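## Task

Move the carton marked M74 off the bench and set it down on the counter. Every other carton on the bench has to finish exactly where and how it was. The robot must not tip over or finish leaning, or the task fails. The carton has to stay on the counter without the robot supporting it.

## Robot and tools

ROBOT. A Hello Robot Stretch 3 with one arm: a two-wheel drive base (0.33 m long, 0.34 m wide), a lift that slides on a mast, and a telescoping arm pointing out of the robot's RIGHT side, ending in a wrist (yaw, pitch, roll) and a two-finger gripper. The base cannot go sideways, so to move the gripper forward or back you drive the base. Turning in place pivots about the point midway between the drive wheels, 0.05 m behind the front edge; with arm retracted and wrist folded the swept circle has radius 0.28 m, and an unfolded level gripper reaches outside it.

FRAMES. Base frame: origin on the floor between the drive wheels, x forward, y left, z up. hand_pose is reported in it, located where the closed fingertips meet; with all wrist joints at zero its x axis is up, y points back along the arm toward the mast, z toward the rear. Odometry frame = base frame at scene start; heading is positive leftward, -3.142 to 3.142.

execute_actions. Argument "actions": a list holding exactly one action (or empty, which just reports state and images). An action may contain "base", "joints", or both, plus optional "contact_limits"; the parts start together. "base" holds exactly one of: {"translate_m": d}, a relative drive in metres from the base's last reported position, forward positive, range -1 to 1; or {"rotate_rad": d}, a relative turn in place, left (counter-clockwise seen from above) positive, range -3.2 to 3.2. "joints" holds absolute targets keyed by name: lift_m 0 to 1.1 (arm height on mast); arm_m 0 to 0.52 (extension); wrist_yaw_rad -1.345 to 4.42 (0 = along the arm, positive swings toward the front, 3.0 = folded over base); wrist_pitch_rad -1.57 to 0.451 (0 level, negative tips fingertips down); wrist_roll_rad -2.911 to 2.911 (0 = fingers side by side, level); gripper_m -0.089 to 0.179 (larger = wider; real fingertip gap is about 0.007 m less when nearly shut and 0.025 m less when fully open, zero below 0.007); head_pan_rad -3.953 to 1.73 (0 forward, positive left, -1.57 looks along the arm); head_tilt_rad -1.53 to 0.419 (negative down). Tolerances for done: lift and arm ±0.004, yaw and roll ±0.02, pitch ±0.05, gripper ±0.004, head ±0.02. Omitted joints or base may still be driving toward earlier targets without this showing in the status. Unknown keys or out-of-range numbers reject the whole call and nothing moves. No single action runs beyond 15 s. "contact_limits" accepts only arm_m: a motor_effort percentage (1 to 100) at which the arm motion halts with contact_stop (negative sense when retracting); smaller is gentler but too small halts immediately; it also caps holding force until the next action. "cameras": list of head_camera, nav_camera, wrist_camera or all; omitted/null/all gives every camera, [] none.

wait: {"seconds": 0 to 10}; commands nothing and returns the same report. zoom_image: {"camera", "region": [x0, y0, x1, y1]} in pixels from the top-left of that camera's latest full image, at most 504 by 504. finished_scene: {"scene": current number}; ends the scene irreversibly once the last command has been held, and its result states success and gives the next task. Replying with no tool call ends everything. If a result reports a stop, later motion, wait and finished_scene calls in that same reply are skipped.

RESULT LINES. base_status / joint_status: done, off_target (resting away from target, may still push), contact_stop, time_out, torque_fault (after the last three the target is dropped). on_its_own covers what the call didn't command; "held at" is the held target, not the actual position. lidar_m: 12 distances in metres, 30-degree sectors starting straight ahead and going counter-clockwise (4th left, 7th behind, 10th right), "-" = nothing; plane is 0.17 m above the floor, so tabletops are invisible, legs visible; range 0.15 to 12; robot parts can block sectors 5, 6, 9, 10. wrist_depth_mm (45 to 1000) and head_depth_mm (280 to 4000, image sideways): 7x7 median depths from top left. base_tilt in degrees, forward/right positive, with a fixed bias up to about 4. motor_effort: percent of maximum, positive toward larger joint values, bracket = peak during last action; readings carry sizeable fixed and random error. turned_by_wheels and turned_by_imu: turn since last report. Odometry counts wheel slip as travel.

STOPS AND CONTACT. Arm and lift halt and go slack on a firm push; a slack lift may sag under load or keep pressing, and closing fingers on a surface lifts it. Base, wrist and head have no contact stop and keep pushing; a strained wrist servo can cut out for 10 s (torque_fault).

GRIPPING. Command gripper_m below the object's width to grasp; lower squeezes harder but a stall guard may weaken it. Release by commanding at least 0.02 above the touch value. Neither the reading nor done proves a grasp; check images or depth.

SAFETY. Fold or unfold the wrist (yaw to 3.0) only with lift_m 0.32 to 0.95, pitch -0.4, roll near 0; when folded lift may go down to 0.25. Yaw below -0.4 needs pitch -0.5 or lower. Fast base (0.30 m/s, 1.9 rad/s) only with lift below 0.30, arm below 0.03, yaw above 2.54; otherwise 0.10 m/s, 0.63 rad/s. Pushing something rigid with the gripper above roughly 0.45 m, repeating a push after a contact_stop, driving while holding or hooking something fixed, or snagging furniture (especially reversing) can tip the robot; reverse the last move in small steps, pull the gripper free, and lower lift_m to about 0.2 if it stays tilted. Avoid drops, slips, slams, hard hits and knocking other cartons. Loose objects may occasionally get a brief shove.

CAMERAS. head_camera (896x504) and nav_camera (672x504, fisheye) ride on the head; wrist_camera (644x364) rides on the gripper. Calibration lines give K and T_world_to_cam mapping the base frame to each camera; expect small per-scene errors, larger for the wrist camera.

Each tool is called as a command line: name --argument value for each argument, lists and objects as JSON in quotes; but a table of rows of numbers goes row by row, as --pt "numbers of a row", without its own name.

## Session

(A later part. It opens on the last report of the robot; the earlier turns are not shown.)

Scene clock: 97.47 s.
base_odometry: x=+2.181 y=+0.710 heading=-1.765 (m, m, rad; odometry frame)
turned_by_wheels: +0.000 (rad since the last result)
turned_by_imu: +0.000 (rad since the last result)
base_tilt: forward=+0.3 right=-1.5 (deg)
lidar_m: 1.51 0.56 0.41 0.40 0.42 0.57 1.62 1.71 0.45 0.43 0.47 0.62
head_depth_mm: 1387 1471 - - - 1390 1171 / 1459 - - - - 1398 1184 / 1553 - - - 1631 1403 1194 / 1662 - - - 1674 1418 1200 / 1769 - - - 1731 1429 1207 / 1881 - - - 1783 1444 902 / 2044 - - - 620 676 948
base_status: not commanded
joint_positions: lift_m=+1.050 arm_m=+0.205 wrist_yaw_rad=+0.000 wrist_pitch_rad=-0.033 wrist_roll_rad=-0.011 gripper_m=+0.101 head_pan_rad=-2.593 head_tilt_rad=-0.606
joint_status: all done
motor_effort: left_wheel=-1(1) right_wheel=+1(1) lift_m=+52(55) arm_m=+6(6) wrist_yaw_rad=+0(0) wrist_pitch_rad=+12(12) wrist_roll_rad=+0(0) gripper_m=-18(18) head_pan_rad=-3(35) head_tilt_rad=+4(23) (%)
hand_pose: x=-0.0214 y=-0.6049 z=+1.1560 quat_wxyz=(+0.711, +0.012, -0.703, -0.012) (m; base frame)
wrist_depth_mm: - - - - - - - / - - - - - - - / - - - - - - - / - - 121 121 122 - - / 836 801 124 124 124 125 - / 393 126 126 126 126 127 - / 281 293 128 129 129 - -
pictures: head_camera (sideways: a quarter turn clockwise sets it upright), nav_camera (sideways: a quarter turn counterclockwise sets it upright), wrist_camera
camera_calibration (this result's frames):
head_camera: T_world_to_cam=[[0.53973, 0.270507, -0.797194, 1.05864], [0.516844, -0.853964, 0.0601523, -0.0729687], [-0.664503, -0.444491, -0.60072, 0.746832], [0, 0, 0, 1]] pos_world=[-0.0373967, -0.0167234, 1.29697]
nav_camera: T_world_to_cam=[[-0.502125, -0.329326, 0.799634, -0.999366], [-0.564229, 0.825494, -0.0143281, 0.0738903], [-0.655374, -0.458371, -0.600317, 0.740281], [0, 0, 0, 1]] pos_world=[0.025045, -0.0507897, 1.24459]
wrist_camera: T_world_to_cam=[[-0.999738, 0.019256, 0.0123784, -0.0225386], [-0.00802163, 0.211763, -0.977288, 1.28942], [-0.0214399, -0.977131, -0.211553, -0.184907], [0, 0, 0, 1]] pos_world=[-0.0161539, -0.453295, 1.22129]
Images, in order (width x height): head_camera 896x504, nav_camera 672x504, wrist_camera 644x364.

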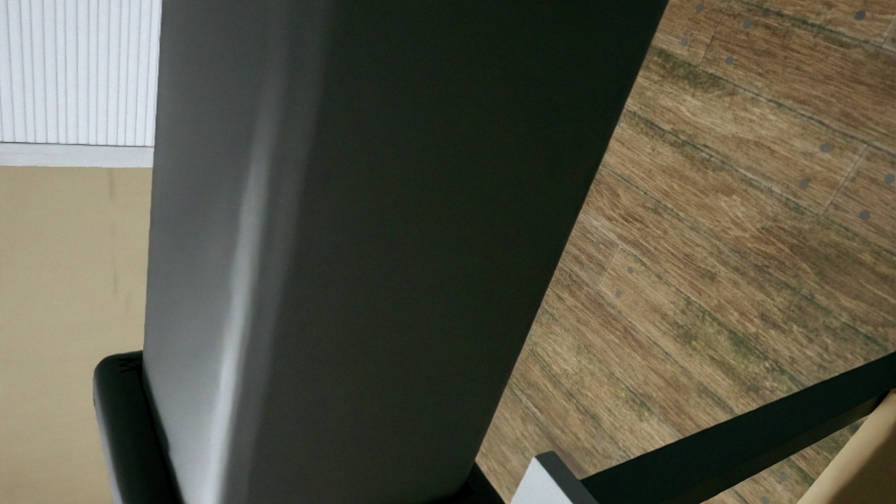

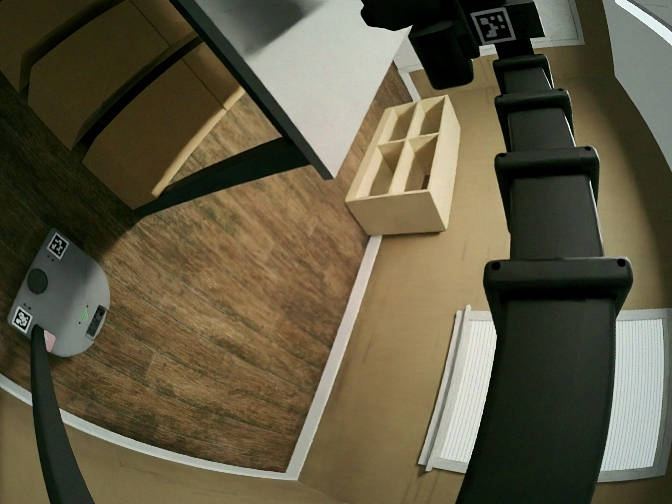

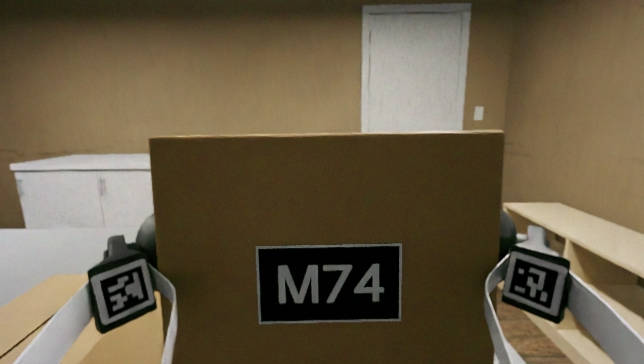

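execute_actions --actions '[{"joints":{"arm_m":0.0,"head_pan_rad":0},"base":{"translate_m":1.0}}]' --cameras '[]'

execute_actions --actions '[{"base":{"translate_m":0.65}}]' --cameras '[]'

execute_actions --actions '[{"base":{"rotate_rad":-1.575}}]' --cameras '["nav_camera"]'

execute_actions --actions '[{"base":{"translate_m":1.0}}]' --cameras '[]'

execute_actions --actions '[{"base":{"translate_m":1.0}}]'

Scene clock: 122.17 s.
base_odometry: x=+1.988 y=-0.272 heading=-1.765 (m, m, rad; odometry frame)
turned_by_wheels: +0.000 (rad since the last result)
turned_by_imu: -0.001 (rad since the last result)
base_tilt: forward=+0.3 right=-1.5 (deg)
lidar_m: 1.51 0.55 0.41 0.39 0.41 0.56 1.57 0.62 0.47 0.44 0.45 1.88
head_depth_mm: 1705 1907 2135 2114 1682 1386 1173 / 1779 1996 2241 2181 1702 1401 1177 / 1775 1999 2257 2204 1730 1407 1192 / 1791 1999 2266 2237 1735 1422 1196 / 1804 2009 2194 2180 1743 1429 1207 / 1575 1526 1482 1429 1384 1329 1173 / 1079 1051 1035 1012 984 960 938
base_status: done
joint_positions: lift_m=+1.050 arm_m=+0.001 wrist_yaw_rad=+0.000 wrist_pitch_rad=-0.033 wrist_roll_rad=-0.011 gripper_m=+0.101 head_pan_rad=-0.007 head_tilt_rad=-0.606
joint_status: all done
motor_effort: left_wheel=-1(3) right_wheel=+0(7) lift_m=+53(53) arm_m=-5(6) wrist_yaw_rad=+0(0) wrist_pitch_rad=+12(12) wrist_roll_rad=+0(0) gripper_m=-19(18) head_pan_rad=+2(34) head_tilt_rad=+3(3) (%)
hand_pose: x=-0.0214 y=-0.4015 z=+1.1558 quat_wxyz=(+0.711, +0.012, -0.703, -0.012) (m; base frame)
wrist_depth_mm: - - - - - - - / - - - - - - - / - - - - - - - / - - 121 121 122 - - / - - 123 124 124 125 532 / - 126 125 126 126 127 455 / - 437 128 129 129 341 349
pictures: none
No camera images: the call's "cameras" was empty. Leave "cameras" out to get every camera's image.

Scene clock: 129.73 s.
base_odometry: x=+1.863 y=-0.909 heading=-1.765 (m, m, rad; odometry frame)
turned_by_wheels: +0.000 (rad since the last result)
turned_by_imu: -0.001 (rad since the last result)
base_tilt: forward=+0.2 right=-1.5 (deg)
lidar_m: 1.48 0.56 0.41 0.39 0.41 0.56 1.55 0.63 0.61 2.76 1.73 1.27
head_depth_mm: 1222 1363 1508 1693 1643 1387 1172 / 1220 1369 1543 1779 1697 1395 1183 / 1232 1372 1553 1772 1719 1417 1185 / 1229 1370 1554 1768 1733 1411 1194 / 1226 1373 1556 1783 1754 1432 1203 / 1222 1352 1473 1434 1384 1326 1173 / 1081 1062 1033 1009 987 960 939
base_status: done
joint_positions: lift_m=+1.050 arm_m=+0.001 wrist_yaw_rad=+0.000 wrist_pitch_rad=-0.033 wrist_roll_rad=-0.011 gripper_m=+0.101 head_pan_rad=-0.007 head_tilt_rad=-0.606
joint_status: not commanded
motor_effort: left_wheel=-1(4) right_wheel=+0(5) lift_m=+52(53) arm_m=-5(5) wrist_yaw_rad=+0(0) wrist_pitch_rad=+12(12) wrist_roll_rad=+0(0) gripper_m=-19(17) head_pan_rad=+3(4) head_tilt_rad=+3(3) (%)
hand_pose: x=-0.0214 y=-0.4015 z=+1.1558 quat_wxyz=(+0.711, +0.012, -0.703, -0.012) (m; base frame)
wrist_depth_mm: - - - - - - - / - - - - - - - / - - - - - - - / - - 121 122 122 - - / - - 123 123 124 125 737 / - 125 126 126 126 127 554 / - - 128 128 129 - 485
pictures: none
No camera images: the call's "cameras" was empty. Leave "cameras" out to get every camera's image.

Scene clock: 133.17 s.
base_odometry: x=+1.863 y=-0.909 heading=+2.943 (m, m, rad; odometry frame)
turned_by_wheels: -1.575 (rad since the last result)
turned_by_imu: -1.572 (rad since the last result)
base_tilt: forward=+0.3 right=-1.5 (deg)
lidar_m: 2.76 1.73 1.27 1.47 0.55 0.41 0.39 0.41 0.56 1.61 0.63 0.60
head_depth_mm: 2755 2527 2601 1595 1582 1388 1169 / 2819 2620 2827 2209 1703 1401 1178 / 2820 2599 2835 2211 1720 1405 1186 / 2848 2609 2837 2226 1736 1421 1200 / 2848 2648 2849 2271 1756 1435 1206 / 2897 3221 3291 2310 1772 1443 1210 / 2871 3221 3350 2317 1788 1455 1221
base_status: done
joint_positions: lift_m=+1.050 arm_m=+0.001 wrist_yaw_rad=+0.000 wrist_pitch_rad=-0.033 wrist_roll_rad=-0.011 gripper_m=+0.101 head_pan_rad=-0.007 head_tilt_rad=-0.606
joint_status: not commanded
motor_effort: left_wheel=+2(4) right_wheel=-4(8) lift_m=+53(53) arm_m=-5(5) wrist_yaw_rad=+1(0) wrist_pitch_rad=+12(12) wrist_roll_rad=+0(1) gripper_m=-17(19) head_pan_rad=+3(3) head_tilt_rad=+4(3) (%)
hand_pose: x=-0.0214 y=-0.4015 z=+1.1558 quat_wxyz=(+0.711, +0.012, -0.703, -0.012) (m; base frame)
wrist_depth_mm: - - - - - 640 442 / - - - - - 640 436 / - - - - - 613 436 / - 879 121 122 122 538 439 / 651 811 123 124 124 125 445 / 586 126 126 126 126 127 422 / 508 - 128 128 129 558 497
pictures: nav_camera (sideways: a quarter turn counterclockwise sets it upright)
camera_calibration (this result's frames):
nav_camera: T_world_to_cam=[[0.599899, 0.0147546, 0.799939, -1.00649], [0.0436406, -0.998945, -0.0143023, 0.0701487], [0.798884, 0.0434898, -0.59991, 0.730881], [0, 0, 0, 1]] pos_world=[0.01684, 0.0531391, 1.24459]
Images, in order (width x height): nav_camera 672x504.

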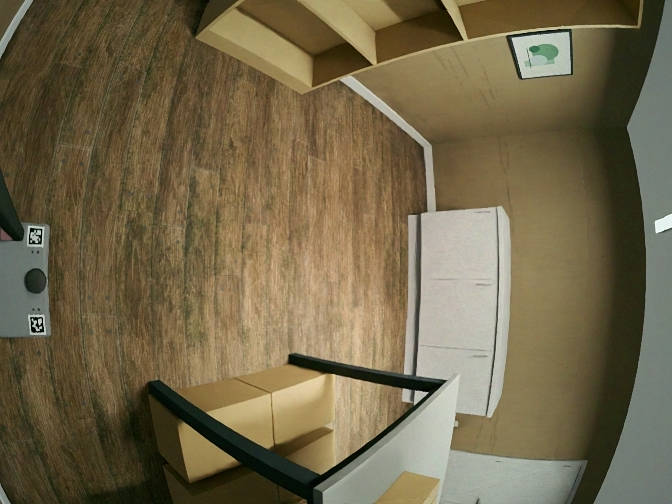

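Scene clock: 144.23 s.
base_odometry: x=+0.882 y=-0.712 heading=+2.943 (m, m, rad; odometry frame)
turned_by_wheels: +0.000 (rad since the last result)
turned_by_imu: -0.001 (rad since the last result)
base_tilt: forward=+0.3 right=-1.5 (deg)
lidar_m: 1.76 1.85 1.17 1.24 1.36 1.43 1.38 0.64 0.49 0.47 0.49 1.82
head_depth_mm: 1997 1670 1831 2023 1684 1383 1176 / 2005 1687 1842 2018 1697 1398 1185 / 2008 1696 1850 2037 1717 1403 1193 / 2011 1708 1869 2051 1743 1418 1199 / 2027 1737 1876 2094 1756 1433 1208 / 1994 1753 1890 2206 1773 1438 1210 / 2020 2253 2531 2318 1785 1449 1217
base_status: done
joint_positions: lift_m=+1.050 arm_m=+0.001 wrist_yaw_rad=+0.000 wrist_pitch_rad=-0.033 wrist_roll_rad=-0.011 gripper_m=+0.101 head_pan_rad=-0.007 head_tilt_rad=-0.606
joint_status: not commanded
motor_effort: left_wheel=+3(3) right_wheel=-4(5) lift_m=+53(53) arm_m=-5(5) wrist_yaw_rad=+0(0) wrist_pitch_rad=+12(12) wrist_roll_rad=+0(0) gripper_m=-17(19) head_pan_rad=+3(1) head_tilt_rad=+3(3) (%)
hand_pose: x=-0.0214 y=-0.4015 z=+1.1558 quat_wxyz=(+0.711, +0.012, -0.703, -0.012) (m; base frame)
wrist_depth_mm: - - - - - - - / - - - - - - - / - - - - - - - / - - 121 121 121 - - / - - 123 124 124 124 - / - 126 126 126 126 127 371 / - 431 129 128 129 353 366
pictures: none
No camera images: the call's "cameras" was empty. Leave "cameras" out to get every camera's image.

Scene clock: 155.30 s.
base_odometry: x=-0.098 y=-0.515 heading=+2.943 (m, m, rad; odometry frame)
turned_by_wheels: +0.000 (rad since the last result)
turned_by_imu: -0.001 (rad since the last result)
base_tilt: forward=+0.3 right=-1.5 (deg)
lidar_m: 0.78 0.81 1.52 1.46 1.52 1.85 2.37 0.79 0.93 2.95 1.06 0.80
head_depth_mm: 1142 1234 870 881 1037 1283 1174 / 1145 1238 889 887 1043 1297 1180 / 1147 1254 901 897 1055 1302 1188 / 1151 1264 918 901 1061 1316 1197 / 1151 1264 932 906 1071 1319 1205 / 1155 1268 951 914 1075 1335 1211 / 1154 1285 968 920 1086 1343 1224
base_status: done
joint_positions: lift_m=+1.050 arm_m=+0.001 wrist_yaw_rad=+0.000 wrist_pitch_rad=-0.033 wrist_roll_rad=-0.011 gripper_m=+0.101 head_pan_rad=-0.007 head_tilt_rad=-0.606
joint_status: not commanded
motor_effort: left_wheel=+2(5) right_wheel=-4(5) lift_m=+53(53) arm_m=-5(5) wrist_yaw_rad=+0(0) wrist_pitch_rad=+12(12) wrist_roll_rad=+0(0) gripper_m=-18(18) head_pan_rad=+3(3) head_tilt_rad=+3(3) (%)
hand_pose: x=-0.0214 y=-0.4015 z=+1.1558 quat_wxyz=(+0.711, +0.012, -0.703, -0.012) (m; base frame)
wrist_depth_mm: - - - - - - - / - - - - - - - / - - - - - - - / - - 121 122 122 - - / 960 - 123 124 124 125 825 / 870 126 125 126 126 128 - / 804 - 128 129 129 - -
pictures: head_camera (sideways: a quarter turn clockwise sets it upright), nav_camera (sideways: a quarter turn counterclockwise sets it upright), wrist_camera
camera_calibration (this result's frames):
head_camera: T_world_to_cam=[[-0.600799, 0.0550522, -0.797502, 1.066], [0.0116101, 0.998122, 0.0601546, -0.0698898], [0.799315, 0.0268818, -0.60031, 0.73737], [0, 0, 0, 1]] pos_world=[0.0518747, -0.00874911, 1.29699]
nav_camera: T_world_to_cam=[[0.599896, 0.0147546, 0.799942, -1.00649], [0.0436407, -0.998945, -0.0143021, 0.0701484], [0.798887, 0.0434898, -0.599907, 0.730877], [0, 0, 0, 1]] pos_world=[0.0168402, 0.0531391, 1.24459]
wrist_camera: T_world_to_cam=[[-0.999733, 0.019525, 0.0123919, -0.0264309], [-0.00796571, 0.212312, -0.97717, 1.24629], [-0.0217101, -0.977007, -0.212099, 0.0144546], [0, 0, 0, 1]] pos_world=[-0.0161824, -0.249965, 1.22123]
Images, in order (width x height): head_camera 896x504, nav_camera 672x504, wrist_camera 644x364.

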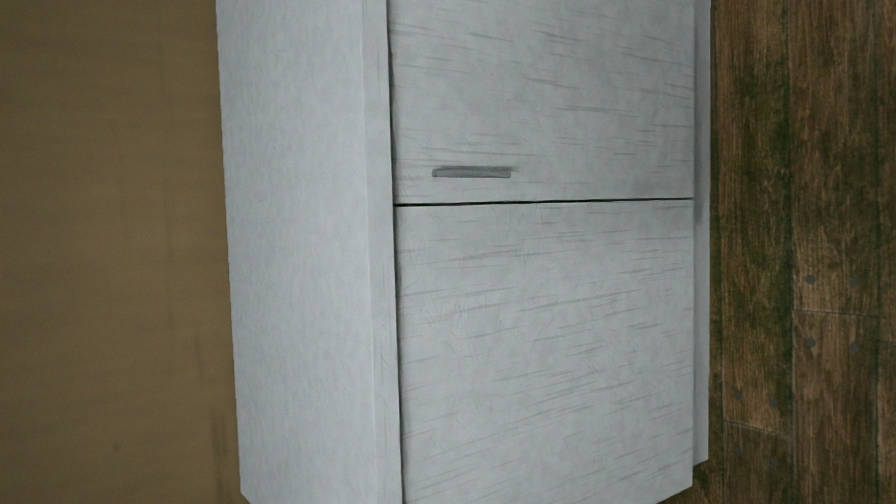

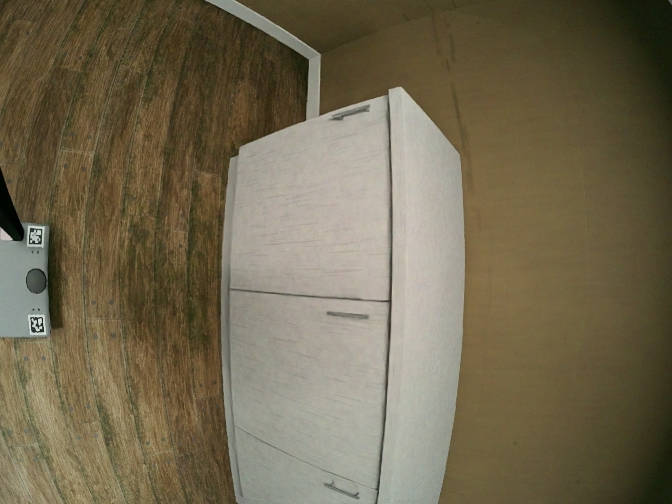

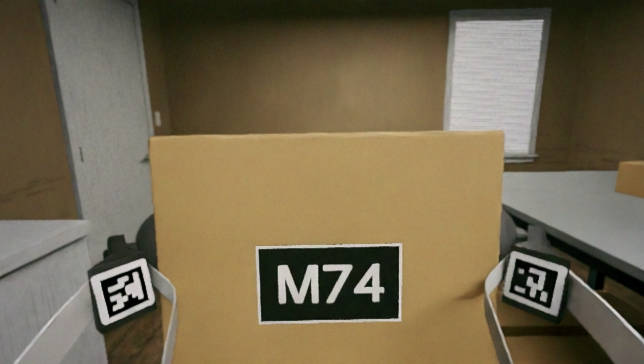

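execute_actions --actions '[{"base":{"rotate_rad":1.55},"joints":{"arm_m":0.515,"lift_m":0.925,"head_pan_rad":-1.57}}]' --cameras '["head_camera"]'

Scene clock: 163.67 s.
base_odometry: x=-0.098 y=-0.515 heading=-1.790 (m, m, rad; odometry frame)
turned_by_wheels: +1.550 (rad since the last result)
turned_by_imu: +1.548 (rad since the last result)
base_tilt: forward=+0.3 right=-1.4 (deg)
lidar_m: 1.46 1.31 1.84 2.38 0.81 0.90 2.90 1.10 0.81 0.78 0.80 1.53
head_depth_mm: 1155 1246 - 915 1056 1282 1171 / 1152 1243 839 901 1059 1298 1182 / 1158 1232 817 906 1062 1305 1192 / 1155 1226 874 907 1070 1317 1196 / 1157 1268 937 910 1070 1323 1208 / 1149 1265 952 912 1072 1337 1220 / 1153 1286 970 915 1082 1344 1222
base_status: done
joint_positions: lift_m=+0.925 arm_m=+0.515 wrist_yaw_rad=+0.000 wrist_pitch_rad=-0.034 wrist_roll_rad=-0.011 gripper_m=+0.101 head_pan_rad=-1.563 head_tilt_rad=-0.606
joint_status: all done
motor_effort: left_wheel=+0(4) right_wheel=+1(8) lift_m=+33(46) arm_m=+6(6) wrist_yaw_rad=+0(1) wrist_pitch_rad=+12(12) wrist_roll_rad=+0(0) gripper_m=-18(18) head_pan_rad=-2(35) head_tilt_rad=+4(3) (%)
hand_pose: x=-0.0213 y=-0.9149 z=+1.0312 quat_wxyz=(+0.711, +0.012, -0.703, -0.012) (m; base frame)
wrist_depth_mm: 559 561 566 566 581 594 597 / 579 582 575 588 599 590 611 / 596 601 600 593 610 629 641 / 633 607 121 122 122 625 652 / 515 485 123 124 124 124 480 / 363 126 126 126 127 127 361 / 276 260 128 128 129 242 263
pictures: head_camera (sideways: a quarter turn clockwise sets it upright)
camera_calibration (this result's frames):
head_camera: T_world_to_cam=[[0.0462233, 0.60151, -0.797527, 1.06209], [0.998184, 0.00305188, 0.0601548, -0.0759082], [0.0386177, -0.798859, -0.600277, 0.741967], [0, 0, 0, 1]] pos_world=[-0.0019759, -0.0458985, 1.297]
Images, in order (width x height): head_camera 896x504.

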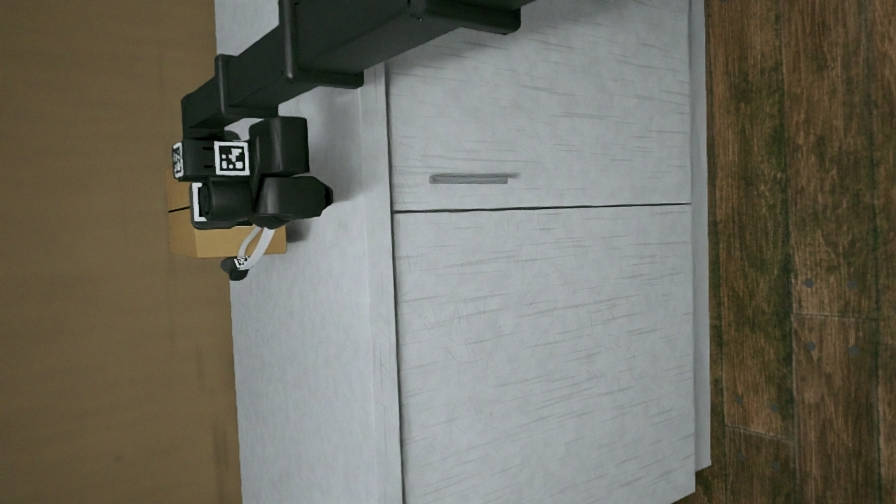

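execute_actions --actions '[{"joints":{"lift_m":0.871}}]' --cameras '[]'

execute_actions --actions '[{"joints":{"gripper_m":0.179}}]' --cameras '[]'

execute_actions --actions '[{"joints":{"arm_m":0.38}}]' --cameras '["head_camera","wrist_camera"]'

Scene clock: 172.33 s.
base_odometry: x=-0.098 y=-0.515 heading=-1.790 (m, m, rad; odometry frame)
turned_by_wheels: +0.000 (rad since the last result)
turned_by_imu: +0.001 (rad since the last result)
base_tilt: forward=+0.4 right=-1.5 (deg)
lidar_m: 1.46 1.31 1.84 2.38 0.81 0.90 2.90 1.11 0.81 0.78 0.80 1.53
head_depth_mm: 1153 1250 924 - 1084 1286 1175 / 1150 1249 - 908 1062 1294 1183 / 1153 1227 - 904 1063 1310 1191 / 1151 1248 865 904 1060 1315 1199 / 1152 1265 936 912 1070 1325 1205 / 1150 1268 956 914 1080 1344 1214 / 1149 1283 971 916 1083 1354 1222
base_status: not commanded
joint_positions: lift_m=+0.871 arm_m=+0.515 wrist_yaw_rad=+0.000 wrist_pitch_rad=-0.028 wrist_roll_rad=-0.011 gripper_m=+0.101 head_pan_rad=-1.563 head_tilt_rad=-0.606
joint_status: all done
motor_effort: left_wheel=-1(1) right_wheel=+1(1) lift_m=+31(32) arm_m=+6(6) wrist_yaw_rad=+0(1) wrist_pitch_rad=+10(12) wrist_roll_rad=+0(0) gripper_m=-18(17) head_pan_rad=-3(1) head_tilt_rad=+4(3) (%)
hand_pose: x=-0.0213 y=-0.9150 z=+0.9788 quat_wxyz=(+0.711, +0.010, -0.703, -0.010) (m; base frame)
wrist_depth_mm: 558 560 573 585 587 581 585 / 584 592 578 598 605 595 617 / 584 587 602 217 156 617 638 / 605 505 119 119 120 479 657 / 374 357 122 122 123 124 350 / 275 125 126 126 127 128 263 / 199 188 130 130 131 183 190
pictures: none
No camera images: the call's "cameras" was empty. Leave "cameras" out to get every camera's image.

Scene clock: 173.60 s.
base_odometry: x=-0.098 y=-0.515 heading=-1.790 (m, m, rad; odometry frame)
turned_by_wheels: +0.000 (rad since the last result)
turned_by_imu: +0.000 (rad since the last result)
base_tilt: forward=+0.4 right=-1.5 (deg)
lidar_m: 1.46 1.31 1.84 2.38 0.81 0.89 2.91 1.10 0.81 0.78 0.80 1.53
head_depth_mm: 1156 1253 921 - 1082 1289 1170 / 1155 1247 - 909 1060 1298 1183 / 1154 1240 - 901 1062 1305 1189 / 1156 1249 860 906 1067 1314 1198 / 1152 1271 935 912 1074 1326 1204 / 1154 1265 956 912 1079 1342 1216 / 1150 1281 969 918 1078 1346 1225
base_status: not commanded
joint_positions: lift_m=+0.871 arm_m=+0.515 wrist_yaw_rad=+0.000 wrist_pitch_rad=-0.024 wrist_roll_rad=-0.011 gripper_m=+0.179 head_pan_rad=-1.563 head_tilt_rad=-0.606
joint_status: all done
motor_effort: left_wheel=+0(1) right_wheel=+1(1) lift_m=+31(32) arm_m=+6(6) wrist_yaw_rad=+0(0) wrist_pitch_rad=+9(10) wrist_roll_rad=+0(0) gripper_m=+0(87) head_pan_rad=-3(2) head_tilt_rad=+3(2) (%)
hand_pose: x=-0.0213 y=-0.9152 z=+0.9799 quat_wxyz=(+0.711, +0.009, -0.703, -0.008) (m; base frame)
wrist_depth_mm: 566 566 576 574 600 577 610 / 571 579 597 587 594 595 608 / 593 604 598 613 600 613 641 / 625 524 116 116 117 118 640 / 382 121 120 120 120 121 364 / 282 125 123 124 124 125 264 / 191 190 128 129 129 154 184
pictures: none
No camera images: the call's "cameras" was empty. Leave "cameras" out to get every camera's image.

Scene clock: 175.83 s.
base_odometry: x=-0.098 y=-0.515 heading=-1.790 (m, m, rad; odometry frame)
turned_by_wheels: +0.000 (rad since the last result)
turned_by_imu: +0.000 (rad since the last result)
base_tilt: forward=+0.3 right=-1.5 (deg)
lidar_m: 1.46 1.31 1.84 2.38 0.81 0.90 2.90 1.10 0.80 0.78 0.81 1.53
head_depth_mm: 1154 1250 926 - 1081 1289 1170 / 1152 1249 1001 922 1059 1298 1182 / 1161 1225 - 924 1066 1302 1186 / 1155 1243 862 906 1065 1317 1195 / 1152 1270 934 910 1075 1323 1202 / 1155 1262 953 916 1077 1335 1213 / 1148 1280 973 915 1078 1343 1225
base_status: not commanded
joint_positions: lift_m=+0.871 arm_m=+0.380 wrist_yaw_rad=+0.000 wrist_pitch_rad=-0.023 wrist_roll_rad=-0.011 gripper_m=+0.179 head_pan_rad=-1.563 head_tilt_rad=-0.606
joint_status: all done
motor_effort: left_wheel=-1(1) right_wheel=+1(1) lift_m=+31(32) arm_m=-5(5) wrist_yaw_rad=+0(0) wrist_pitch_rad=+8(8) wrist_roll_rad=+0(0) gripper_m=-1(0) head_pan_rad=-2(1) head_tilt_rad=+3(3) (%)
hand_pose: x=-0.0213 y=-0.7810 z=+0.9801 quat_wxyz=(+0.711, +0.008, -0.703, -0.008) (m; base frame)
wrist_depth_mm: 690 697 691 686 708 713 712 / 701 692 702 718 744 736 738 / 723 721 731 424 739 747 750 / 747 715 513 252 498 643 627 / 381 422 317 260 310 365 364 / 281 261 258 256 255 254 266 / 191 199 197 196 196 194 183
pictures: head_camera (sideways: a quarter turn clockwise sets it upright), wrist_camera
camera_calibration (this result's frames):
head_camera: T_world_to_cam=[[0.0462233, 0.601509, -0.797527, 1.06209], [0.998184, 0.00305192, 0.0601548, -0.0759082], [0.0386177, -0.79886, -0.600276, 0.741966], [0, 0, 0, 1]] pos_world=[-0.0019759, -0.0458985, 1.297]
wrist_camera: T_world_to_cam=[[-0.999738, 0.0193557, 0.0121838, -0.0166973], [-0.00802267, 0.202084, -0.979335, 1.14931], [-0.0214178, -0.979177, -0.201876, -0.405242], [0, 0, 0, 1]] pos_world=[-0.0161517, -0.628738, 1.04396]
Images, in order (width x height): head_camera 896x504, wrist_camera 644x364.

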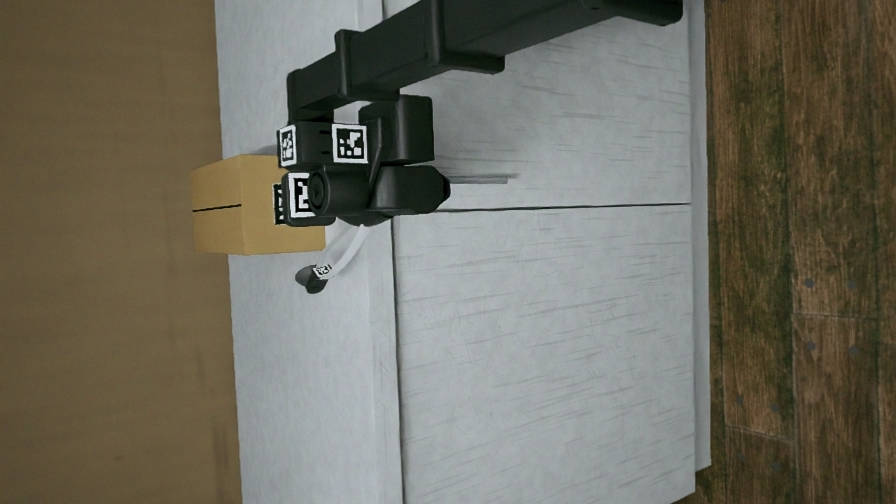

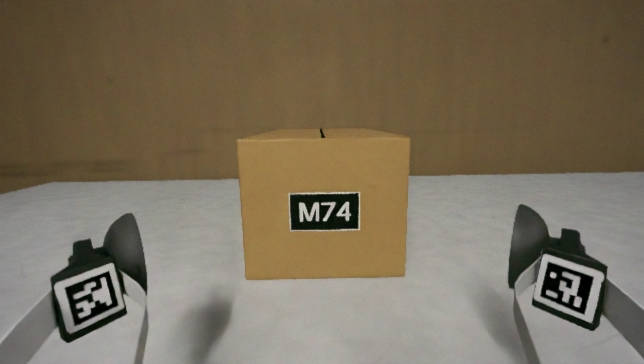

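finished_scene --scene 2

The scene is finished: the task was done.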